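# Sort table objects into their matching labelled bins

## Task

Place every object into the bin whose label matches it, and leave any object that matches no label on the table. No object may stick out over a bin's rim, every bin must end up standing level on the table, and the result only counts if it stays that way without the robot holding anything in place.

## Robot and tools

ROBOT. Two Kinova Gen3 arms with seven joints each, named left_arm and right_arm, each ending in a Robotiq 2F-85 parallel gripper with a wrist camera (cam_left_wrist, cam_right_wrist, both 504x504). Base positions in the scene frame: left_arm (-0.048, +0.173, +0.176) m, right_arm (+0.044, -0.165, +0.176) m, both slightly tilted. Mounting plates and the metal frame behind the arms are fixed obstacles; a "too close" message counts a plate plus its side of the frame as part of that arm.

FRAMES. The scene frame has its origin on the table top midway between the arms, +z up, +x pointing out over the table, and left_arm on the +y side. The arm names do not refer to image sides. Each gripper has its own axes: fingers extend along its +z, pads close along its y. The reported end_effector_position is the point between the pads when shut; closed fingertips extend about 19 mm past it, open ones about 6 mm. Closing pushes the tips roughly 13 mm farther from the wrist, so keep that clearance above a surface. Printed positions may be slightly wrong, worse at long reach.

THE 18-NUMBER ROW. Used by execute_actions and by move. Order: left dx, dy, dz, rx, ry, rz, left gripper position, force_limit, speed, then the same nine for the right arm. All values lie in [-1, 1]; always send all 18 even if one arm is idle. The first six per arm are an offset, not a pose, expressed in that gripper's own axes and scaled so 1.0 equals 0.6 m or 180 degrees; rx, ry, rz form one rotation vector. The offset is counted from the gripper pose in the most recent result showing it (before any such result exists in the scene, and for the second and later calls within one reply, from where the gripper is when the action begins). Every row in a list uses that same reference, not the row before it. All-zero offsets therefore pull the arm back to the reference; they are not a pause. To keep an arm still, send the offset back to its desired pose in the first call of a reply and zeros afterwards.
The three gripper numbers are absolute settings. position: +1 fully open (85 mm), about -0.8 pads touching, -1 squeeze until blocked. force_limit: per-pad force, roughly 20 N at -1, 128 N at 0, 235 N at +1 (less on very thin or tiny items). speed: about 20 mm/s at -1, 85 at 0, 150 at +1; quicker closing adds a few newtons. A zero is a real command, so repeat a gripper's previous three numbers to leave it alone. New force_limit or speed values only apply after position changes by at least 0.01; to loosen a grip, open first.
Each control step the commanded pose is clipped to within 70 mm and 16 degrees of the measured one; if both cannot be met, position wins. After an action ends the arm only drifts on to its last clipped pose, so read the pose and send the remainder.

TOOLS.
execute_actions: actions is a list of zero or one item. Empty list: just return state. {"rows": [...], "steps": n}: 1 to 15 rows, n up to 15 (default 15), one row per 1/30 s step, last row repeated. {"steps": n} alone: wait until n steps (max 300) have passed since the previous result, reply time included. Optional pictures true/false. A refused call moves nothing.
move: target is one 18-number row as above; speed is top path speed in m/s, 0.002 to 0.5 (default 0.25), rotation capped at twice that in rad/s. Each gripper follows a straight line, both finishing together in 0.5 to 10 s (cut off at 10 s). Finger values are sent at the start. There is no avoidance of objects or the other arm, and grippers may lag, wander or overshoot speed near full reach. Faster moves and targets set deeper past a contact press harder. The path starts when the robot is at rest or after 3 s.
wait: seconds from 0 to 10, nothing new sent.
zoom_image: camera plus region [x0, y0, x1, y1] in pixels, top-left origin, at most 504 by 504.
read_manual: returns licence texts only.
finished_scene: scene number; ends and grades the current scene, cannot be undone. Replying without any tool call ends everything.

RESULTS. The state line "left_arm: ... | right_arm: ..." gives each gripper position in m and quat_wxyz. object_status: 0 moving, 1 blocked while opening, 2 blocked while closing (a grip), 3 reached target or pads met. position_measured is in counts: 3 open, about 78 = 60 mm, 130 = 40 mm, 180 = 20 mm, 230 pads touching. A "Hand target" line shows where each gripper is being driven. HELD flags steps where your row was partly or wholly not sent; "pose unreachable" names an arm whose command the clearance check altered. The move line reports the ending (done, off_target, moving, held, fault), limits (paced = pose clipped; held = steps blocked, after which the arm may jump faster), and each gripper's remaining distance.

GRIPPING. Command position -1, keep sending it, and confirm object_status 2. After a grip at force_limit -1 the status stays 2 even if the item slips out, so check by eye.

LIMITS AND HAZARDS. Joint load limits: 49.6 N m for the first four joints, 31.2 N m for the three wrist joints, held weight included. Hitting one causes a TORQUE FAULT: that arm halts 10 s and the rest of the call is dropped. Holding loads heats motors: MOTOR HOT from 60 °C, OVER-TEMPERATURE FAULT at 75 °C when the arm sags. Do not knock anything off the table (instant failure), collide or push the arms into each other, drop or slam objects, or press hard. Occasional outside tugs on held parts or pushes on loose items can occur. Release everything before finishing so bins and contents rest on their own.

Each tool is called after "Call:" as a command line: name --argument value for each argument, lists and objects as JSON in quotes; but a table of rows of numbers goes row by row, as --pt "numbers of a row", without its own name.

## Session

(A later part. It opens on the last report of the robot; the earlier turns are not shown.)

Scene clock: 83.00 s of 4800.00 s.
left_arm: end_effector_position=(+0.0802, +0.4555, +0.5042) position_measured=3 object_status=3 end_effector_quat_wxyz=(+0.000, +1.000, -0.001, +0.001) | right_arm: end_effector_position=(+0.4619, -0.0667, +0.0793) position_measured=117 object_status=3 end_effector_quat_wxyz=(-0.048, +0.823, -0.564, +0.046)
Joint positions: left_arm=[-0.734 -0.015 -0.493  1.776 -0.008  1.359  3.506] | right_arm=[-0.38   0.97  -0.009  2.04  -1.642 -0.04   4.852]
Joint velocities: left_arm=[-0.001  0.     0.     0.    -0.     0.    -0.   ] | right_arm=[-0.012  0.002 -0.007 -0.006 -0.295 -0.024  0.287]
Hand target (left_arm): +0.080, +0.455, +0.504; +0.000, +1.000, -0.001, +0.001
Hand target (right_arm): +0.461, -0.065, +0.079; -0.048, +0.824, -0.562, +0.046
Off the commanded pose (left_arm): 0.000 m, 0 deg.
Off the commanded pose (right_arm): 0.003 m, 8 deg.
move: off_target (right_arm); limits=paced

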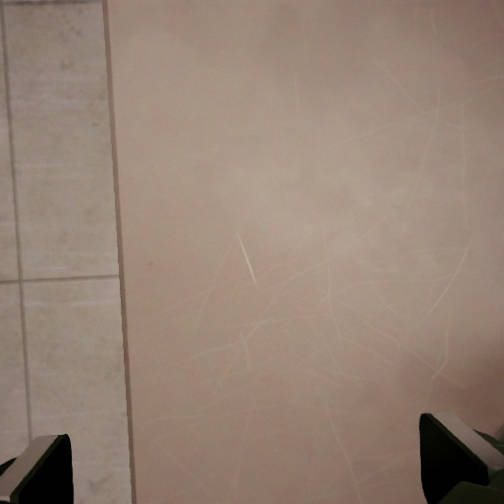

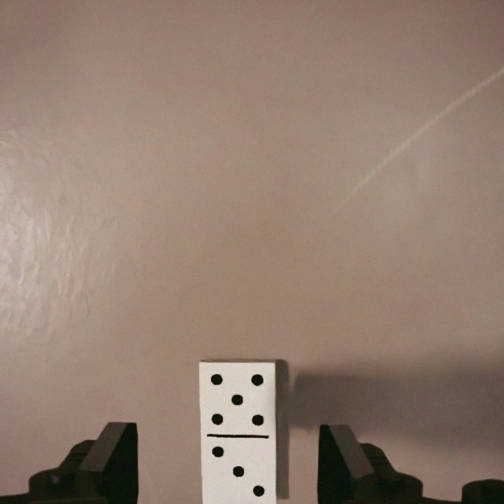

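Call:
move --target '[0,0,0,0,0,0,1,0,0,-0.012,-0.01,0,-0.0417,-0.007,-0.002,0.1,-0.7,0]' --speed 0.05

Scene clock: 87.60 s of 4800.00 s.
left_arm: end_effector_position=(+0.0802, +0.4555, +0.5042) position_measured=3 object_status=3 end_effector_quat_wxyz=(+0.000, +1.000, -0.001, +0.001) | right_arm: end_effector_position=(+0.4646, -0.0573, +0.0800) position_measured=117 object_status=3 end_effector_quat_wxyz=(-0.000, +0.827, -0.562, +0.000)
Joint positions: left_arm=[-0.734 -0.015 -0.493  1.776 -0.008  1.359  3.506] | right_arm=[-0.084  1.039 -0.459  1.874 -2.137 -0.494  5.464]
Joint velocities: left_arm=[ 0.001 -0.001 -0.     0.     0.    -0.     0.001] | right_arm=[ 0.006  0.005  0.003 -0.003 -0.004 -0.001  0.004]
Hand target (left_arm): +0.080, +0.455, +0.504; +0.000, +1.000, -0.001, +0.001
Hand target (right_arm): +0.465, -0.058, +0.080; -0.000, +0.827, -0.562, +0.000
Off the commanded pose (left_arm): 0.000 m, 0 deg.
Off the commanded pose (right_arm): 0.001 m, 0 deg.
After step 90, 0.03 s passed at rest.
move: done

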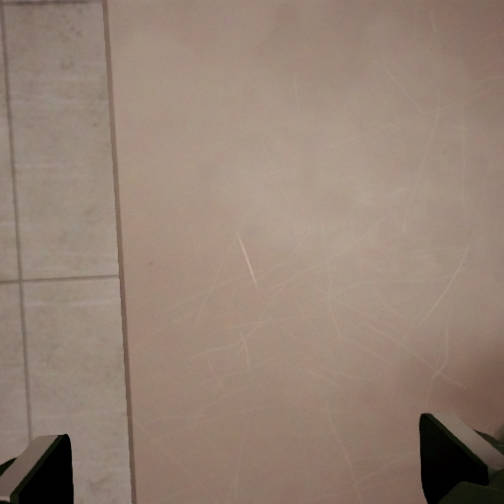

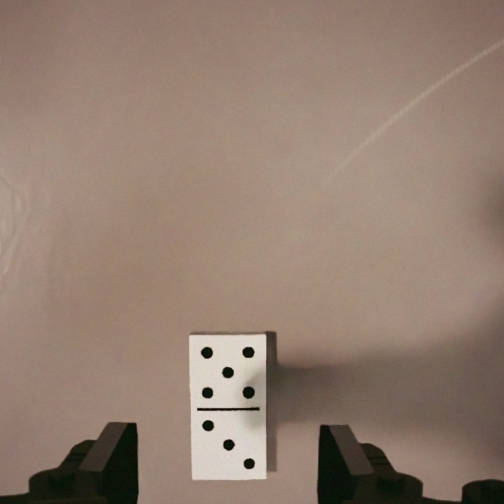

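Call:
move --target '[0,0,0,0,0,0,1,0,0,0.004,0,0.097,0,0,-0.008,0,-0.7,0]' --speed 0.12

Call:
move --target '[0,0,0,0,0,0,1,0,0,0,0,0,0,0,0,-1,-0.7,0]'

Call:
move --target '[0,0,0,0,0,0,1,0,0,0.03,0,-0.06,0,0,0.008,-1,-0.7,0]'

Scene clock: 91.13 s of 4800.00 s.
left_arm: end_effector_position=(+0.0802, +0.4555, +0.5042) position_measured=3 object_status=3 end_effector_quat_wxyz=(+0.000, +1.000, -0.001, +0.001) | right_arm: end_effector_position=(+0.4660, -0.0597, +0.0222) position_measured=128 object_status=3 end_effector_quat_wxyz=(-0.000, +0.834, -0.551, +0.001)
Joint positions: left_arm=[-0.734 -0.015 -0.493  1.776 -0.008  1.359  3.506] | right_arm=[-0.137  1.159 -0.362  1.83  -2.024 -0.392  5.392]
Joint velocities: left_arm=[-0.002  0.    -0.    -0.     0.    -0.     0.   ] | right_arm=[-0.004  0.007 -0.002  0.     0.001 -0.     0.   ]
Hand target (left_arm): +0.080, +0.455, +0.504; +0.000, +1.000, -0.001, +0.001
Hand target (right_arm): +0.466, -0.059, +0.022; -0.000, +0.834, -0.551, +0.000
Off the commanded pose (left_arm): 0.000 m, 0 deg.
Off the commanded pose (right_arm): 0.001 m, 0 deg.
move: done

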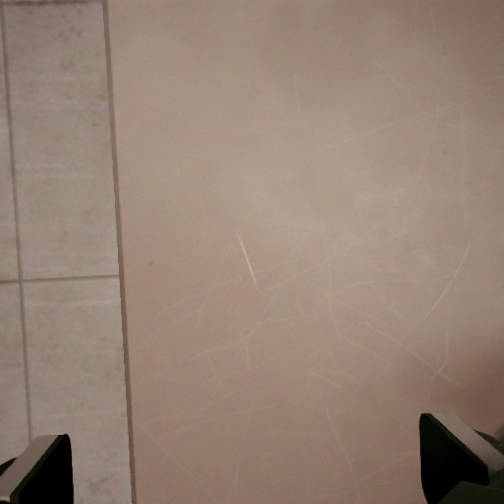

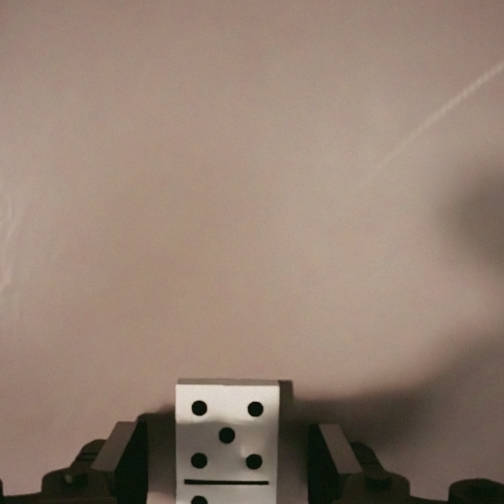

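Scene clock: 91.63 s of 4800.00 s.
left_arm: end_effector_position=(+0.0802, +0.4555, +0.5042) position_measured=3 object_status=3 end_effector_quat_wxyz=(+0.000, +1.000, -0.001, +0.001) | right_arm: end_effector_position=(+0.4661, -0.0597, +0.0224) position_measured=174 object_status=2 end_effector_quat_wxyz=(-0.001, +0.834, -0.551, +0.001)
Joint positions: left_arm=[-0.734 -0.015 -0.493  1.776 -0.008  1.359  3.506] | right_arm=[-0.137  1.159 -0.362  1.83  -2.024 -0.392  5.392]
Joint velocities: left_arm=[ 0.001 -0.     0.     0.     0.     0.     0.   ] | right_arm=[ 0.001  0.     0.    -0.001  0.    -0.    -0.001]
Hand target (left_arm): +0.080, +0.455, +0.504; +0.000, +1.000, -0.001, +0.001
Hand target (right_arm): +0.466, -0.060, +0.022; -0.000, +0.834, -0.551, +0.001
Off the commanded pose (left_arm): 0.000 m, 0 deg.
Off the commanded pose (right_arm): 0.000 m, 0 deg.
move: done

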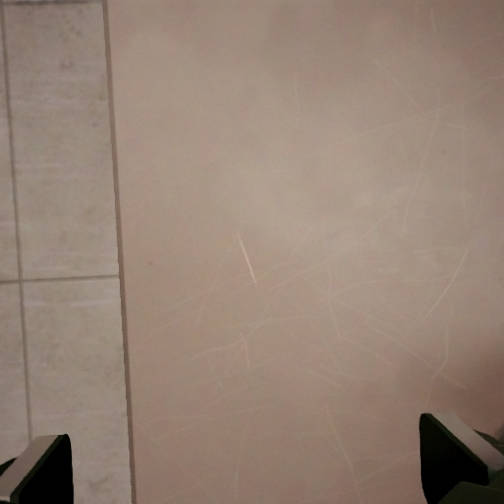

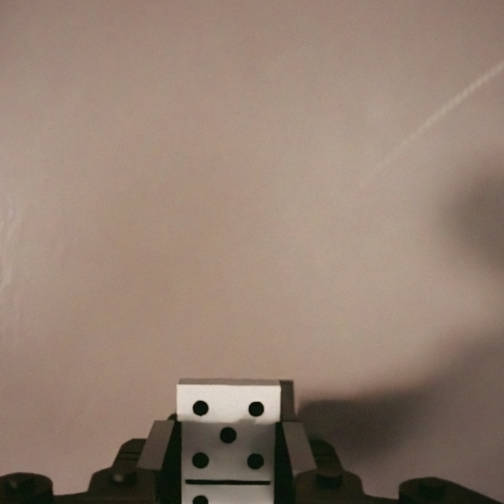

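Scene clock: 92.37 s of 4800.00 s.
left_arm: end_effector_position=(+0.0802, +0.4555, +0.5042) position_measured=3 object_status=3 end_effector_quat_wxyz=(+0.000, +1.000, -0.001, +0.001) | right_arm: end_effector_position=(+0.4728, -0.0759, +0.0581) position_measured=174 object_status=2 end_effector_quat_wxyz=(-0.000, +0.827, -0.562, +0.000)
Joint positions: left_arm=[-0.734 -0.015 -0.493  1.776 -0.008  1.359  3.506] | right_arm=[-0.057  1.086 -0.428  1.849 -2.1   -0.463  5.482]
Joint velocities: left_arm=[ 0.    -0.     0.    -0.001  0.001 -0.001 -0.   ] | right_arm=[ 0.006 -0.005  0.002  0.001 -0.002  0.001  0.001]
Hand target (left_arm): +0.080, +0.455, +0.504; +0.000, +1.000, -0.001, +0.001
Hand target (right_arm): +0.473, -0.076, +0.058; -0.001, +0.827, -0.562, +0.001
Off the commanded pose (left_arm): 0.000 m, 0 deg.
Off the commanded pose (right_arm): 0.001 m, 0 deg.
move: done

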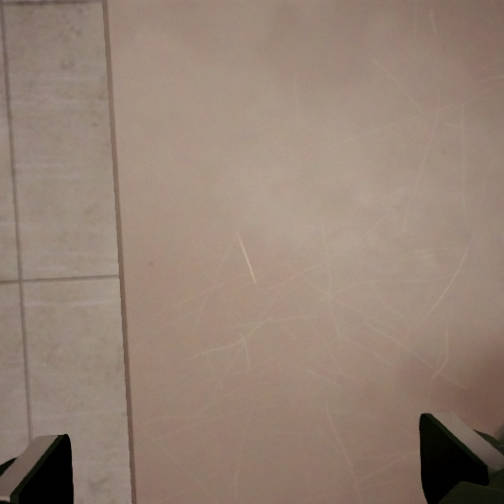

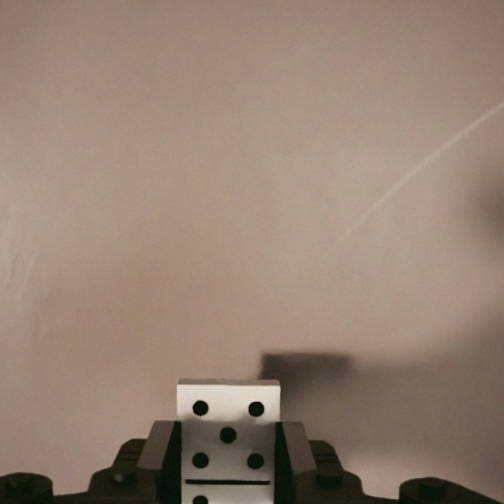

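Call:
move --target '[0,0,0,0,0,0,1,0,0,0.333,0.433,-0.03,0,0,0,-1,-0.7,0]' --speed 0.3

Scene clock: 96.40 s of 4800.00 s.
left_arm: end_effector_position=(+0.0802, +0.4555, +0.5042) position_measured=3 object_status=3 end_effector_quat_wxyz=(+0.000, +1.000, -0.001, +0.001) | right_arm: end_effector_position=(+0.3054, -0.3561, +0.0754) position_measured=174 object_status=2 end_effector_quat_wxyz=(-0.001, +0.828, -0.561, -0.000)
Joint positions: left_arm=[-0.734 -0.015 -0.493  1.776 -0.008  1.359  3.506] | right_arm=[ 0.663  0.964 -0.26   2.252 -1.274 -0.238  5.383]
Joint velocities: left_arm=[-0.    -0.     0.    -0.    -0.001 -0.     0.001] | right_arm=[ 0.032  0.006 -0.022  0.009  0.038 -0.025 -0.034]
Hand target (left_arm): +0.080, +0.455, +0.504; +0.000, +1.000, -0.001, +0.001
Hand target (right_arm): +0.305, -0.357, +0.075; -0.001, +0.827, -0.562, -0.000
Off the commanded pose (left_arm): 0.000 m, 0 deg.
Off the commanded pose (right_arm): 0.002 m, 0 deg.
move: done

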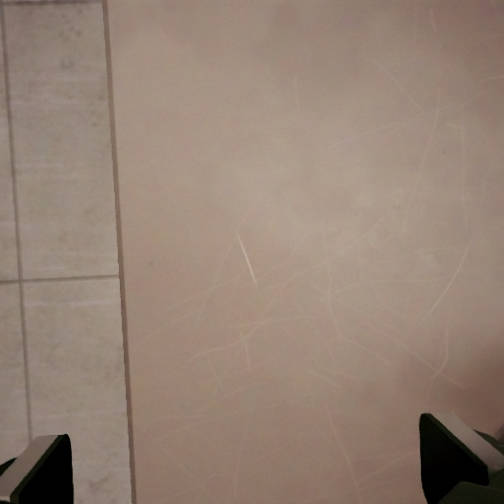

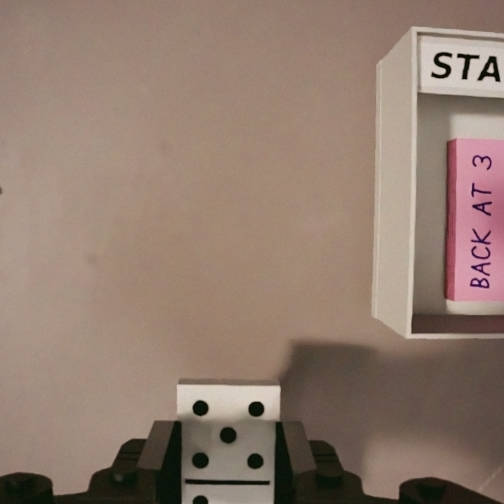

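Call:
move --target '[0,0,0,0,0,0,1,0,0,0.119,0.412,-0.01,0,0,0,-1,-0.7,0]' --speed 0.25

Scene clock: 98.90 s of 4800.00 s.
left_arm: end_effector_position=(+0.0802, +0.4555, +0.5042) position_measured=3 object_status=3 end_effector_quat_wxyz=(+0.000, +1.000, -0.001, +0.001) | right_arm: end_effector_position=(+0.1027, -0.5135, +0.0806) position_measured=174 object_status=2 end_effector_quat_wxyz=(-0.001, +0.828, -0.561, -0.000)
Joint positions: left_arm=[-0.734 -0.015 -0.493  1.776 -0.008  1.359  3.506] | right_arm=[ 1.228  0.929  0.034  2.174 -0.855  0.033  5.703]
Joint velocities: left_arm=[-0.001 -0.001  0.     0.     0.    -0.    -0.   ] | right_arm=[ 0.002  0.001 -0.    -0.001 -0.     0.002 -0.   ]
Hand target (left_arm): +0.080, +0.455, +0.504; +0.000, +1.000, -0.001, +0.001
Hand target (right_arm): +0.103, -0.513, +0.081; -0.001, +0.828, -0.561, -0.000
Off the commanded pose (left_arm): 0.000 m, 0 deg.
Off the commanded pose (right_arm): 0.001 m, 0 deg.
move: done

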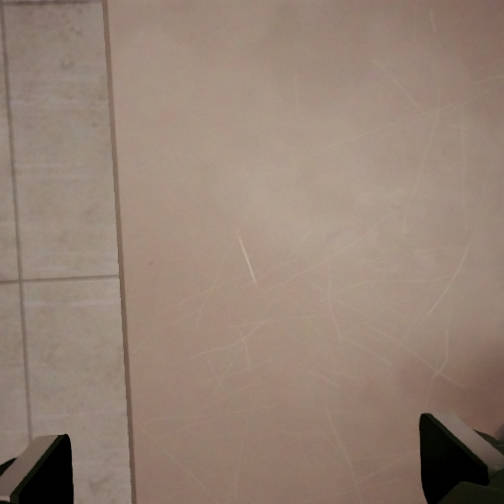

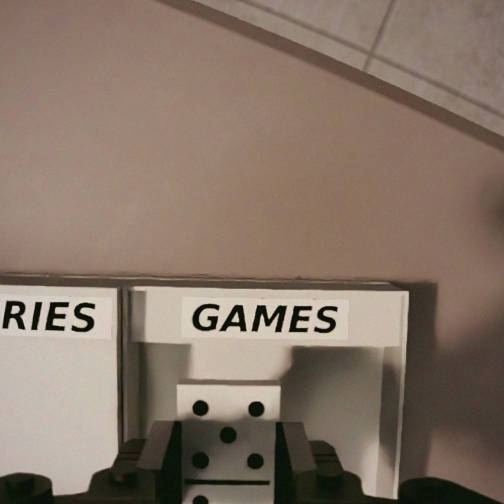

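Call:
move --target '[0,0,0,0,0,0,1,0,0,-0.003,0.002,0.086,0,0,0,-1,-0.7,0]' --speed 0.07

Scene clock: 100.73 s of 4800.00 s.
left_arm: end_effector_position=(+0.0802, +0.4555, +0.5042) position_measured=3 object_status=3 end_effector_quat_wxyz=(+0.000, +1.000, -0.001, +0.001) | right_arm: end_effector_position=(+0.1014, -0.5125, +0.0294) position_measured=174 object_status=2 end_effector_quat_wxyz=(-0.001, +0.828, -0.560, -0.000)
Joint positions: left_arm=[-0.734 -0.015 -0.493  1.776 -0.008  1.359  3.506] | right_arm=[ 1.329  1.073 -0.096  2.132 -0.828 -0.117  5.712]
Joint velocities: left_arm=[-0.002 -0.001  0.     0.    -0.001 -0.    -0.   ] | right_arm=[ 0.003 -0.    -0.002  0.001  0.001 -0.001 -0.   ]
Hand target (left_arm): +0.080, +0.455, +0.504; +0.000, +1.000, -0.001, +0.001
Hand target (right_arm): +0.101, -0.512, +0.029; -0.001, +0.828, -0.561, -0.001
Off the commanded pose (left_arm): 0.000 m, 0 deg.
Off the commanded pose (right_arm): 0.001 m, 0 deg.
move: done

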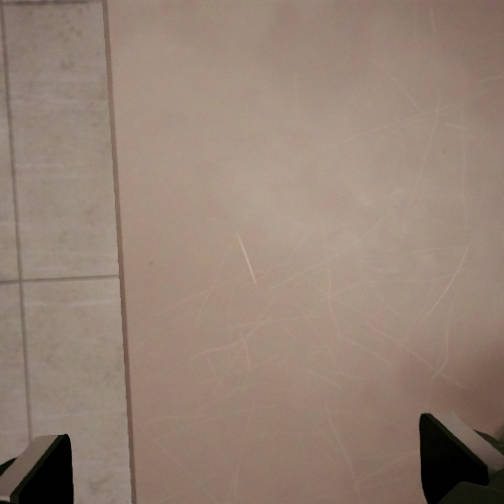

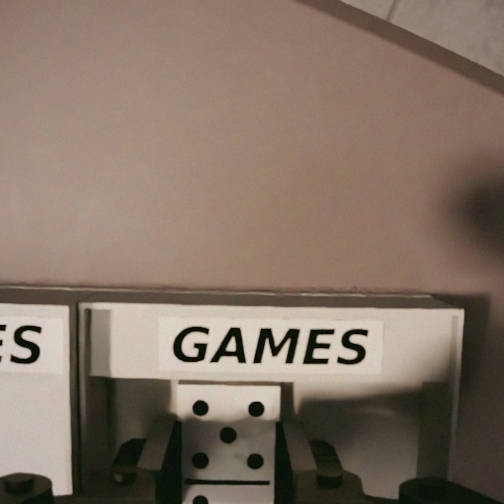

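Call:
execute_actions --actions '[{"rows":[[0,0,0,0,0,0,1,0,0,0,0,0.001,0,0,0,-0.27,-0.7,0]],"steps":7}]' --pictures false

Call:
move --target '[0,0,0,0,0,0,1,0,0,0,0,-0.25,0,0,0,-0.27,-0.7,0]' --speed 0.25

Call:
move --target '[0,0,0,0,0,0,1,0,0,-0.133,-0.625,-0.05,0,0,0,0,-0.7,0]' --speed 0.35

Scene clock: 105.27 s of 4800.00 s.
left_arm: end_effector_position=(+0.0802, +0.4555, +0.5042) position_measured=3 object_status=3 end_effector_quat_wxyz=(+0.000, +1.000, -0.001, +0.001) | right_arm: end_effector_position=(+0.1014, -0.5126, +0.0289) position_measured=164 object_status=0 end_effector_quat_wxyz=(-0.001, +0.828, -0.560, -0.000)
Joint positions: left_arm=[-0.734 -0.015 -0.493  1.776 -0.008  1.359  3.506] | right_arm=[ 1.33   1.074 -0.097  2.131 -0.828 -0.118  5.712]
Joint velocities: left_arm=[-0.001 -0.     0.    -0.    -0.     0.001  0.   ] | right_arm=[-0.     0.003  0.    -0.002 -0.     0.001 -0.001]
Hand target (left_arm): +0.080, +0.455, +0.504; +0.000, +1.000, -0.001, +0.001
Hand target (right_arm): +0.101, -0.513, +0.029; -0.001, +0.828, -0.560, -0.000
Off the commanded pose (left_arm): 0.000 m, 0 deg.
Off the commanded pose (right_arm): 0.000 m, 0 deg.
Steps of this call (steps 1 to 90: nothing new was sent; then 1.30 s passed at rest; steps 91 to 97: all 7 steps of this action). Readings (end_effector_position | what the end effector reports):
91: left_arm (+0.0802, +0.4555, +0.5042) | right_arm (+0.1014, -0.5125, +0.0293) | left_arm position_measured=3 object_status=3 | right_arm position_measured=174 object_status=0
92: left_arm (+0.0802, +0.4555, +0.5042) | right_arm (+0.1015, -0.5126, +0.0293) | left_arm position_measured=3 object_status=3 | right_arm position_measured=173 object_status=0
94: left_arm (+0.0802, +0.4555, +0.5042) | right_arm (+0.1015, -0.5126, +0.0291) | left_arm position_measured=3 object_status=3 | right_arm position_measured=166 object_status=0
97: the state above

Scene clock: 106.80 s of 4800.00 s.
left_arm: end_effector_position=(+0.0802, +0.4555, +0.5042) position_measured=3 object_status=3 end_effector_quat_wxyz=(+0.000, +1.000, -0.001, +0.001) | right_arm: end_effector_position=(+0.1012, -0.5128, +0.1788) position_measured=163 object_status=3 end_effector_quat_wxyz=(-0.001, +0.828, -0.561, +0.000)
Joint positions: left_arm=[-0.734 -0.015 -0.493  1.776 -0.008  1.359  3.506] | right_arm=[ 0.982  0.683  0.379  2.206 -0.733  0.356  5.58 ]
Joint velocities: left_arm=[-0.002  0.    -0.     0.     0.002 -0.     0.001] | right_arm=[-0.005 -0.001 -0.001 -0.     0.002 -0.001 -0.003]
Hand target (left_arm): +0.080, +0.455, +0.504; +0.000, +1.000, -0.001, +0.001
Hand target (right_arm): +0.101, -0.513, +0.179; -0.001, +0.828, -0.561, +0.000
Off the commanded pose (left_arm): 0.000 m, 0 deg.
Off the commanded pose (right_arm): 0.000 m, 0 deg.
move: done

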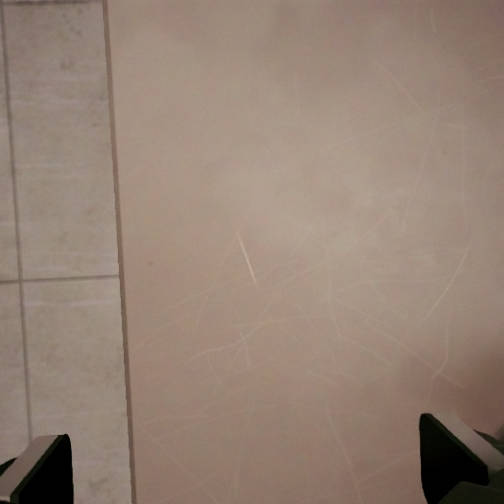

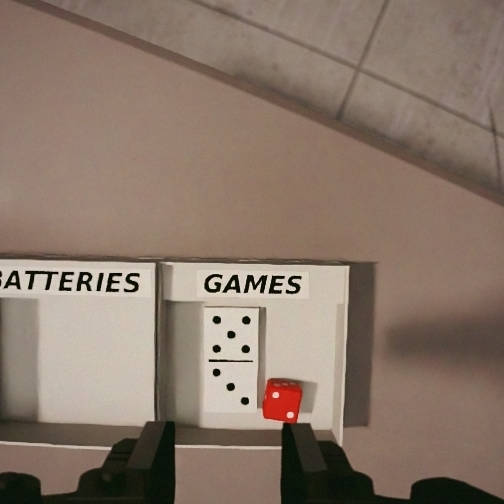

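Scene clock: 108.67 s of 4800.00 s.
left_arm: end_effector_position=(+0.0802, +0.4555, +0.5042) position_measured=3 object_status=3 end_effector_quat_wxyz=(+0.000, +1.000, -0.001, +0.001) | right_arm: end_effector_position=(+0.4195, -0.3003, +0.2102) position_measured=129 object_status=3 end_effector_quat_wxyz=(-0.001, +0.828, -0.561, +0.001)
Joint positions: left_arm=[-0.734 -0.015 -0.493  1.776 -0.008  1.359  3.506] | right_arm=[-0.234  0.719  0.618  2.039 -0.714  0.594  4.476]
Joint velocities: left_arm=[-0.001  0.     0.    -0.001  0.     0.    -0.   ] | right_arm=[-0.004  0.003 -0.001 -0.002  0.003 -0.    -0.002]
Hand target (left_arm): +0.080, +0.455, +0.504; +0.000, +1.000, -0.001, +0.001
Hand target (right_arm): +0.419, -0.300, +0.210; -0.001, +0.828, -0.561, +0.001
Off the commanded pose (left_arm): 0.000 m, 0 deg.
Off the commanded pose (right_arm): 0.001 m, 0 deg.
move: done

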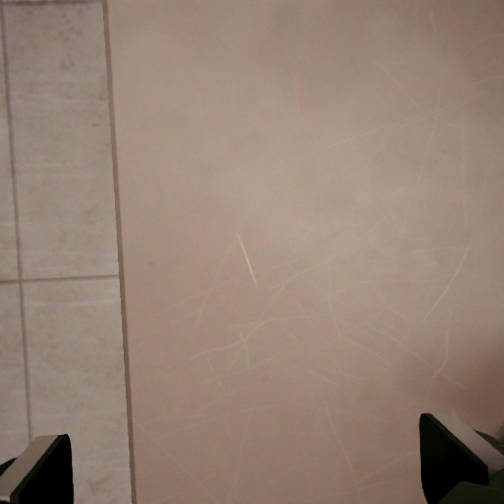

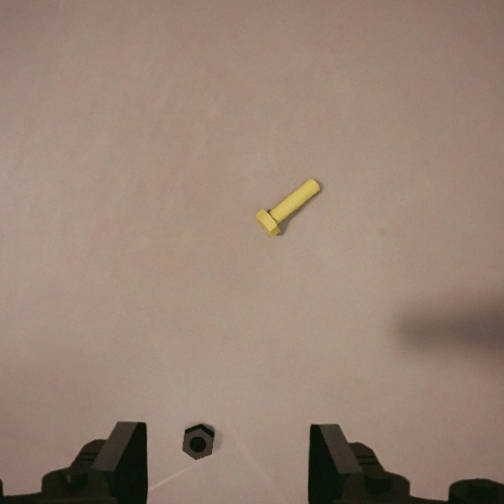

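Call:
move --target '[-0.15,-0.05,0,0,0,0,1,0,0,-0.72,-0.472,0.2,0,0,0.138,0,-0.7,0]' --speed 0.35

Scene clock: 112.50 s of 4800.00 s.
left_arm: end_effector_position=(-0.0094, +0.4857, +0.5042) position_measured=3 object_status=3 end_effector_quat_wxyz=(-0.000, +1.000, -0.001, +0.002) | right_arm: end_effector_position=(+0.5234, +0.2064, +0.0924) position_measured=129 object_status=3 end_effector_quat_wxyz=(-0.003, +0.688, -0.726, +0.001)
Joint positions: left_arm=[-0.89   0.001 -0.659  1.761  0.007  1.36   3.181] | right_arm=[-1.096  1.289  0.687  1.215 -0.841  0.925  2.893]
Joint velocities: left_arm=[-0.002  0.    -0.     0.001 -0.    -0.001 -0.001] | right_arm=[ 0.003  0.015 -0.003 -0.006  0.003  0.003 -0.002]
Hand target (left_arm): -0.009, +0.486, +0.504; -0.000, +1.000, -0.001, +0.002
Hand target (right_arm): +0.523, +0.206, +0.092; -0.002, +0.688, -0.726, +0.001
Off the commanded pose (left_arm): 0.000 m, 0 deg.
Off the commanded pose (right_arm): 0.001 m, 0 deg.
move: done

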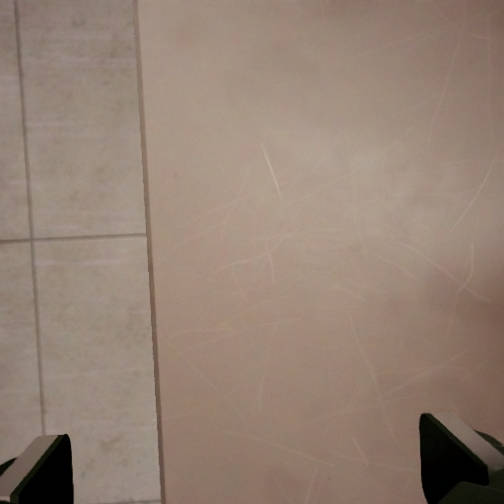

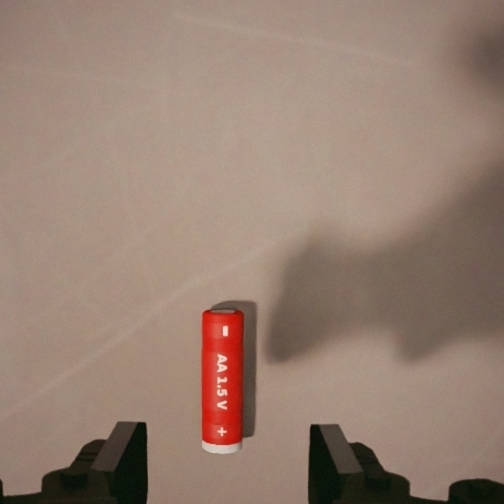

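Center (222,382) vs expected (229,392).

Call:
move --target '[0,0,0,0,0,0,1,0,0,0.006,-0.004,0.117,0,0,0,0,-0.7,0]' --speed 0.12

Call:
move --target '[0,0,0,0,0,0,1,0,0,0,0,0,0,0,0,-1,-0.7,0]'

Call:
move --target '[0,0,0,0,0,0,1,0,0,0.03,0,-0.06,0,0,0,-1,-0.7,0]'

Scene clock: 115.07 s of 4800.00 s.
left_arm: end_effector_position=(-0.0094, +0.4857, +0.5042) position_measured=3 object_status=3 end_effector_quat_wxyz=(-0.000, +1.000, -0.001, +0.002) | right_arm: end_effector_position=(+0.5260, +0.2031, +0.0226) position_measured=129 object_status=3 end_effector_quat_wxyz=(-0.003, +0.688, -0.726, +0.001)
Joint positions: left_arm=[-0.89   0.001 -0.659  1.761  0.007  1.36   3.181] | right_arm=[-1.064  1.41   0.642  1.162 -0.884  0.844  2.91 ]
Joint velocities: left_arm=[ 0.001  0.001  0.     0.001 -0.002 -0.    -0.   ] | right_arm=[ 0.003  0.005  0.     0.001  0.001 -0.001 -0.001]
Hand target (left_arm): -0.009, +0.486, +0.504; -0.000, +1.000, -0.001, +0.002
Hand target (right_arm): +0.526, +0.203, +0.022; -0.003, +0.688, -0.726, +0.001
Off the commanded pose (left_arm): 0.000 m, 0 deg.
Off the commanded pose (right_arm): 0.000 m, 0 deg.
move: done

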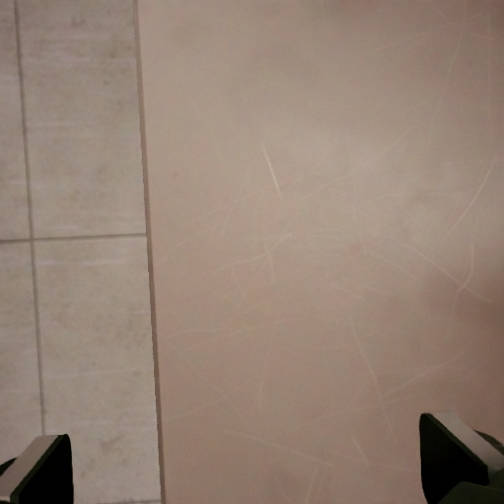

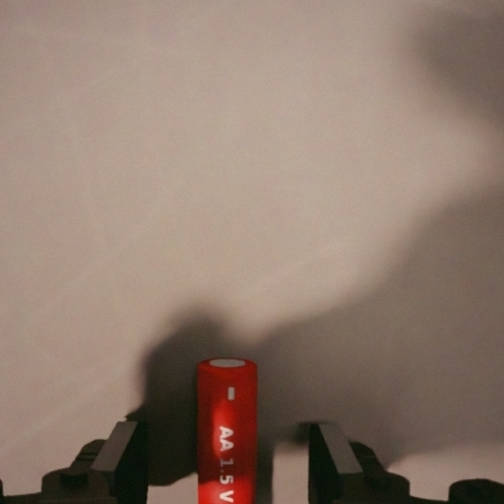

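Scene clock: 115.63 s of 4800.00 s.
left_arm: end_effector_position=(-0.0094, +0.4857, +0.5042) position_measured=3 object_status=3 end_effector_quat_wxyz=(-0.000, +1.000, -0.001, +0.002) | right_arm: end_effector_position=(+0.5261, +0.2031, +0.0227) position_measured=198 object_status=0 end_effector_quat_wxyz=(-0.003, +0.688, -0.726, +0.001)
Joint positions: left_arm=[-0.89   0.001 -0.659  1.761  0.007  1.36   3.181] | right_arm=[-1.064  1.41   0.642  1.162 -0.884  0.844  2.91 ]
Joint velocities: left_arm=[ 0.001  0.001  0.    -0.001  0.    -0.001 -0.001] | right_arm=[ 0.001 -0.     0.     0.002 -0.    -0.    -0.   ]
Hand target (left_arm): -0.009, +0.486, +0.504; -0.000, +1.000, -0.001, +0.002
Hand target (right_arm): +0.526, +0.203, +0.023; -0.003, +0.688, -0.726, +0.001
Off the commanded pose (left_arm): 0.000 m, 0 deg.
Off the commanded pose (right_arm): 0.000 m, 0 deg.
move: done

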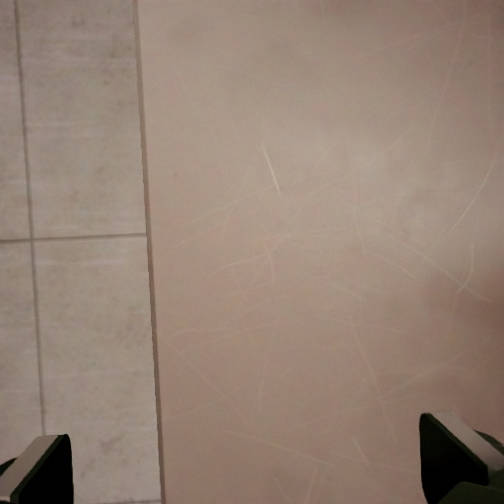

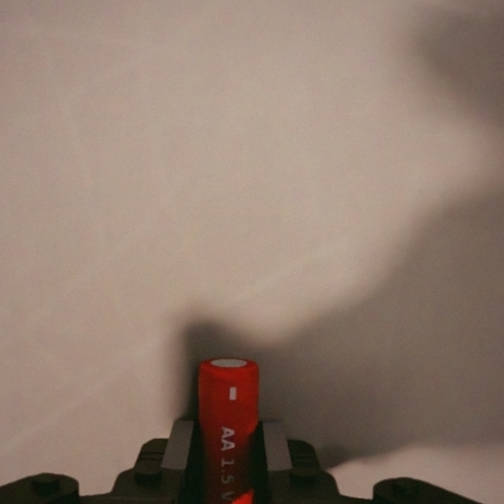

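Scene clock: 116.37 s of 4800.00 s.
left_arm: end_effector_position=(-0.0094, +0.4857, +0.5042) position_measured=3 object_status=3 end_effector_quat_wxyz=(-0.000, +1.000, -0.001, +0.002) | right_arm: end_effector_position=(+0.5249, +0.1848, +0.0583) position_measured=198 object_status=2 end_effector_quat_wxyz=(-0.003, +0.688, -0.726, +0.001)
Joint positions: left_arm=[-0.89   0.001 -0.659  1.761  0.007  1.36   3.181] | right_arm=[-1.063  1.327  0.653  1.252 -0.872  0.85   2.958]
Joint velocities: left_arm=[ 0.002  0.     0.    -0.001  0.    -0.    -0.   ] | right_arm=[-0.002 -0.006  0.     0.    -0.001  0.001  0.001]
Hand target (left_arm): -0.009, +0.486, +0.504; -0.000, +1.000, -0.001, +0.002
Hand target (right_arm): +0.525, +0.185, +0.059; -0.003, +0.688, -0.726, +0.001
Off the commanded pose (left_arm): 0.000 m, 0 deg.
Off the commanded pose (right_arm): 0.000 m, 0 deg.
move: done

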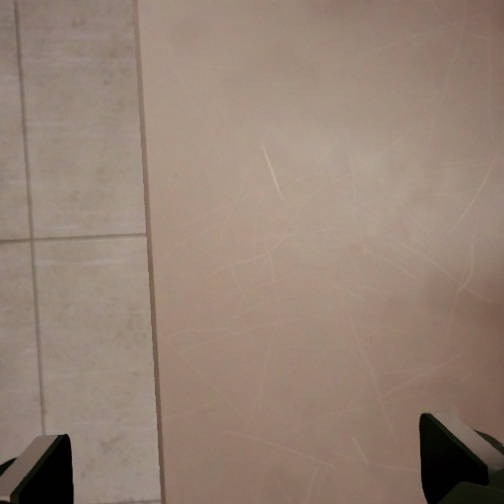

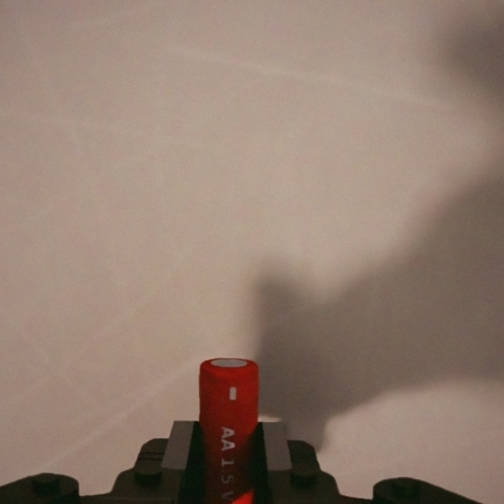

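Call:
move --target '[0,0,0,0,0,0,1,0,0,0.872,0.228,-0.12,0,0,0,-1,-0.7,0]' --speed 0.35

Call:
move --target '[0,0,0,0,0,0,1,0,0,0.262,0.308,0.06,0,0,-0.137,-1,-0.7,0]' --speed 0.3

Scene clock: 120.87 s of 4800.00 s.
left_arm: end_effector_position=(-0.0094, +0.4857, +0.5042) position_measured=3 object_status=3 end_effector_quat_wxyz=(-0.000, +1.000, -0.001, +0.002) | right_arm: end_effector_position=(+0.3595, -0.3293, +0.1277) position_measured=198 object_status=2 end_effector_quat_wxyz=(-0.002, +0.689, -0.725, +0.000)
Joint positions: left_arm=[-0.89   0.001 -0.659  1.761  0.007  1.36   3.181] | right_arm=[ 0.076  0.841  0.339  2.19  -1.077  0.268  4.537]
Joint velocities: left_arm=[-0.001 -0.    -0.    -0.001 -0.     0.    -0.001] | right_arm=[ 0.028 -0.006  0.001  0.002 -0.013 -0.005  0.013]
Hand target (left_arm): -0.009, +0.486, +0.504; -0.000, +1.000, -0.001, +0.002
Hand target (right_arm): +0.359, -0.330, +0.128; -0.002, +0.688, -0.726, +0.001
Off the commanded pose (left_arm): 0.000 m, 0 deg.
Off the commanded pose (right_arm): 0.001 m, 0 deg.
move: done

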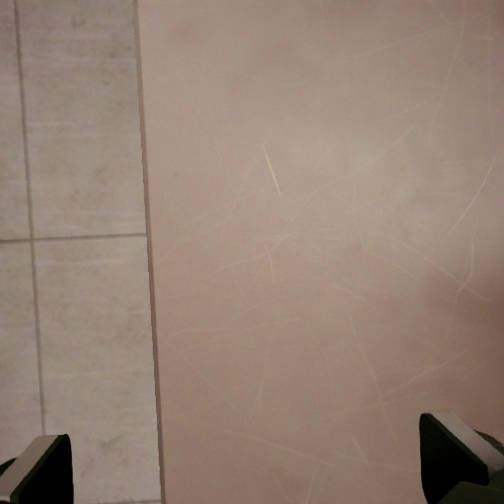

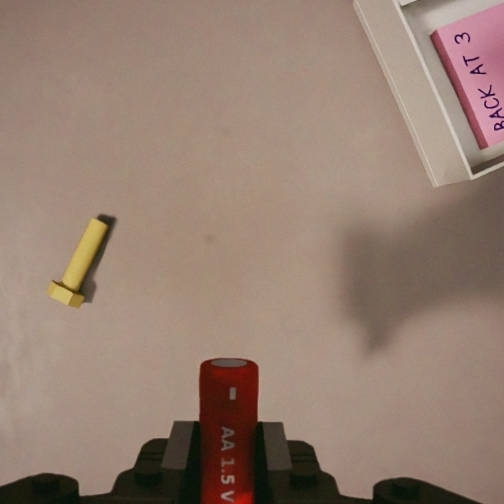

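Scene clock: 122.30 s of 4800.00 s.
left_arm: end_effector_position=(-0.0094, +0.4857, +0.5042) position_measured=3 object_status=3 end_effector_quat_wxyz=(-0.000, +1.000, -0.001, +0.002) | right_arm: end_effector_position=(+0.1685, -0.4758, +0.0905) position_measured=198 object_status=2 end_effector_quat_wxyz=(-0.002, +0.829, -0.559, -0.000)
Joint positions: left_arm=[-0.89   0.001 -0.659  1.761  0.007  1.36   3.181] | right_arm=[ 1.038  0.898 -0.006  2.238 -0.684 -0.015  5.324]
Joint velocities: left_arm=[-0.    -0.001 -0.    -0.    -0.    -0.    -0.001] | right_arm=[ 0.039  0.    -0.002  0.002  0.001 -0.007  0.001]
Hand target (left_arm): -0.009, +0.486, +0.504; -0.000, +1.000, -0.001, +0.002
Hand target (right_arm): +0.167, -0.476, +0.090; -0.002, +0.828, -0.561, -0.000
Off the commanded pose (left_arm): 0.000 m, 0 deg.
Off the commanded pose (right_arm): 0.002 m, 0 deg.
move: done

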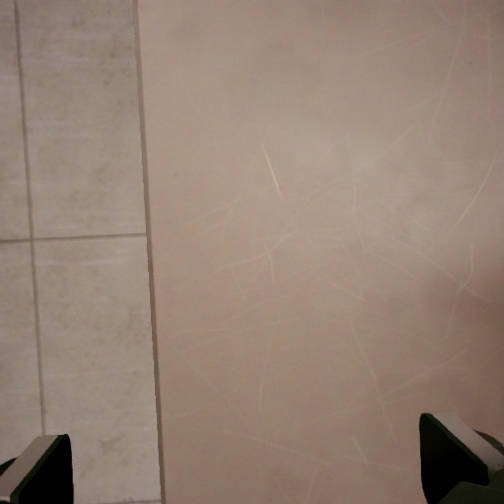

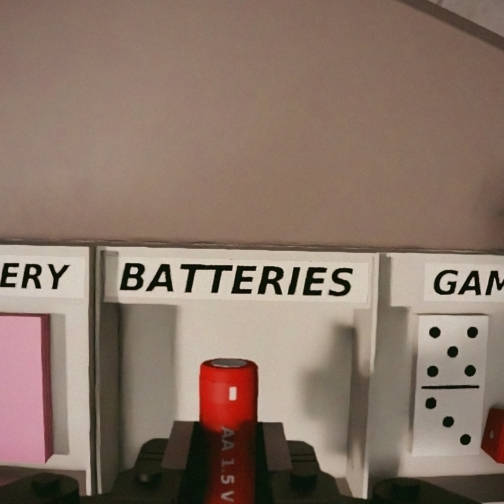

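Call:
move --target '[0,0,0,0,0,0,1,0,0,0.003,0.004,0.103,0,0,0,-1,-0.7,0]' --speed 0.09

Call:
execute_actions --actions '[{"rows":[[0,0,0,0,0,0,1,0,0,0,0,0,0,0,0,-0.35,-0.7,0]],"steps":8}]' --pictures false

Call:
move --target '[0,0,0,0,0,0,1,0,0,0,0,-0.25,0,0,0,-0.35,-0.7,0]'

Scene clock: 125.83 s of 4800.00 s.
left_arm: end_effector_position=(-0.0094, +0.4857, +0.5042) position_measured=3 object_status=3 end_effector_quat_wxyz=(-0.000, +1.000, -0.001, +0.002) | right_arm: end_effector_position=(+0.1673, -0.4785, +0.0291) position_measured=198 object_status=2 end_effector_quat_wxyz=(-0.001, +0.829, -0.559, +0.000)
Joint positions: left_arm=[-0.89   0.001 -0.659  1.761  0.007  1.36   3.181] | right_arm=[ 1.124  1.08  -0.108  2.178 -0.651 -0.164  5.326]
Joint velocities: left_arm=[-0.001  0.001 -0.     0.     0.001 -0.    -0.001] | right_arm=[ 0.004  0.009  0.     0.     0.001 -0.    -0.001]
Hand target (left_arm): -0.009, +0.486, +0.504; -0.000, +1.000, -0.001, +0.002
Hand target (right_arm): +0.167, -0.478, +0.029; -0.002, +0.829, -0.559, -0.000
Off the commanded pose (left_arm): 0.000 m, 0 deg.
Off the commanded pose (right_arm): 0.001 m, 0 deg.
move: done

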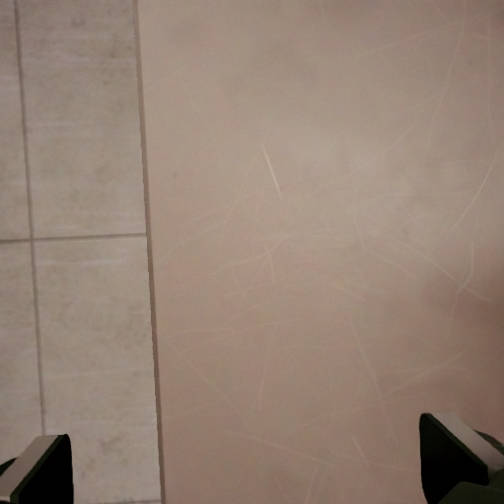

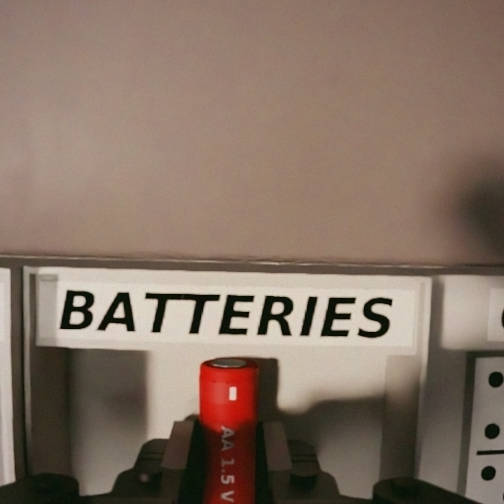

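Scene clock: 126.10 s of 4800.00 s.
left_arm: end_effector_position=(-0.0094, +0.4857, +0.5042) position_measured=3 object_status=3 end_effector_quat_wxyz=(-0.000, +1.000, -0.001, +0.002) | right_arm: end_effector_position=(+0.1674, -0.4785, +0.0291) position_measured=174 object_status=0 end_effector_quat_wxyz=(-0.001, +0.829, -0.559, +0.000)
Joint positions: left_arm=[-0.89   0.001 -0.659  1.761  0.007  1.36   3.181] | right_arm=[ 1.124  1.08  -0.108  2.178 -0.651 -0.164  5.326]
Joint velocities: left_arm=[-0.002  0.     0.001 -0.    -0.     0.    -0.   ] | right_arm=[-0.     0.     0.     0.     0.    -0.001 -0.   ]
Hand target (left_arm): -0.009, +0.486, +0.504; -0.000, +1.000, -0.001, +0.002
Hand target (right_arm): +0.167, -0.479, +0.029; -0.001, +0.829, -0.559, +0.000
Off the commanded pose (left_arm): 0.000 m, 0 deg.
Off the commanded pose (right_arm): 0.000 m, 0 deg.
Steps of this call (steps 1 to 8: all 8 steps of this action). Readings (end_effector_position | what the end effector reports):
1: left_arm (-0.0094, +0.4857, +0.5042) | right_arm (+0.1673, -0.4785, +0.0291) | left_arm position_measured=3 object_status=3 | right_arm position_measured=198 object_status=0
2: left_arm (-0.0094, +0.4857, +0.5042) | right_arm (+0.1674, -0.4786, +0.0292) | left_arm position_measured=3 object_status=3 | right_arm position_measured=197 object_status=0
4: left_arm (-0.0094, +0.4857, +0.5042) | right_arm (+0.1674, -0.4786, +0.0292) | left_arm position_measured=3 object_status=3 | right_arm position_measured=187 object_status=0
8: the state above

Scene clock: 127.60 s of 4800.00 s.
left_arm: end_effector_position=(-0.0094, +0.4857, +0.5042) position_measured=3 object_status=3 end_effector_quat_wxyz=(-0.000, +1.000, -0.001, +0.002) | right_arm: end_effector_position=(+0.1669, -0.4788, +0.1789) position_measured=173 object_status=3 end_effector_quat_wxyz=(-0.002, +0.829, -0.559, +0.001)
Joint positions: left_arm=[-0.89   0.001 -0.659  1.761  0.007  1.36   3.181] | right_arm=[ 0.833  0.654  0.282  2.253 -0.624  0.288  5.265]
Joint velocities: left_arm=[-0.001 -0.     0.     0.     0.001 -0.    -0.   ] | right_arm=[-0.005 -0.002 -0.    -0.003  0.002 -0.    -0.002]
Hand target (left_arm): -0.009, +0.486, +0.504; -0.000, +1.000, -0.001, +0.002
Hand target (right_arm): +0.167, -0.479, +0.179; -0.002, +0.829, -0.559, +0.001
Off the commanded pose (left_arm): 0.000 m, 0 deg.
Off the commanded pose (right_arm): 0.000 m, 0 deg.
move: done

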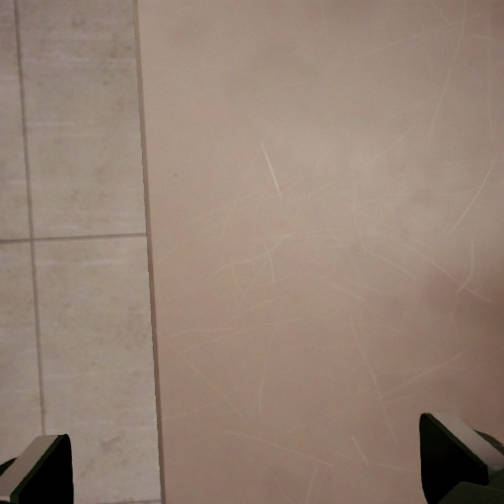

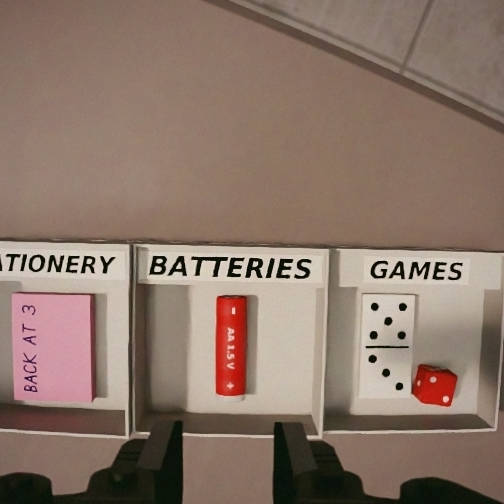

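Call:
finished_scene --scene 1

The scene is finished: the task was done.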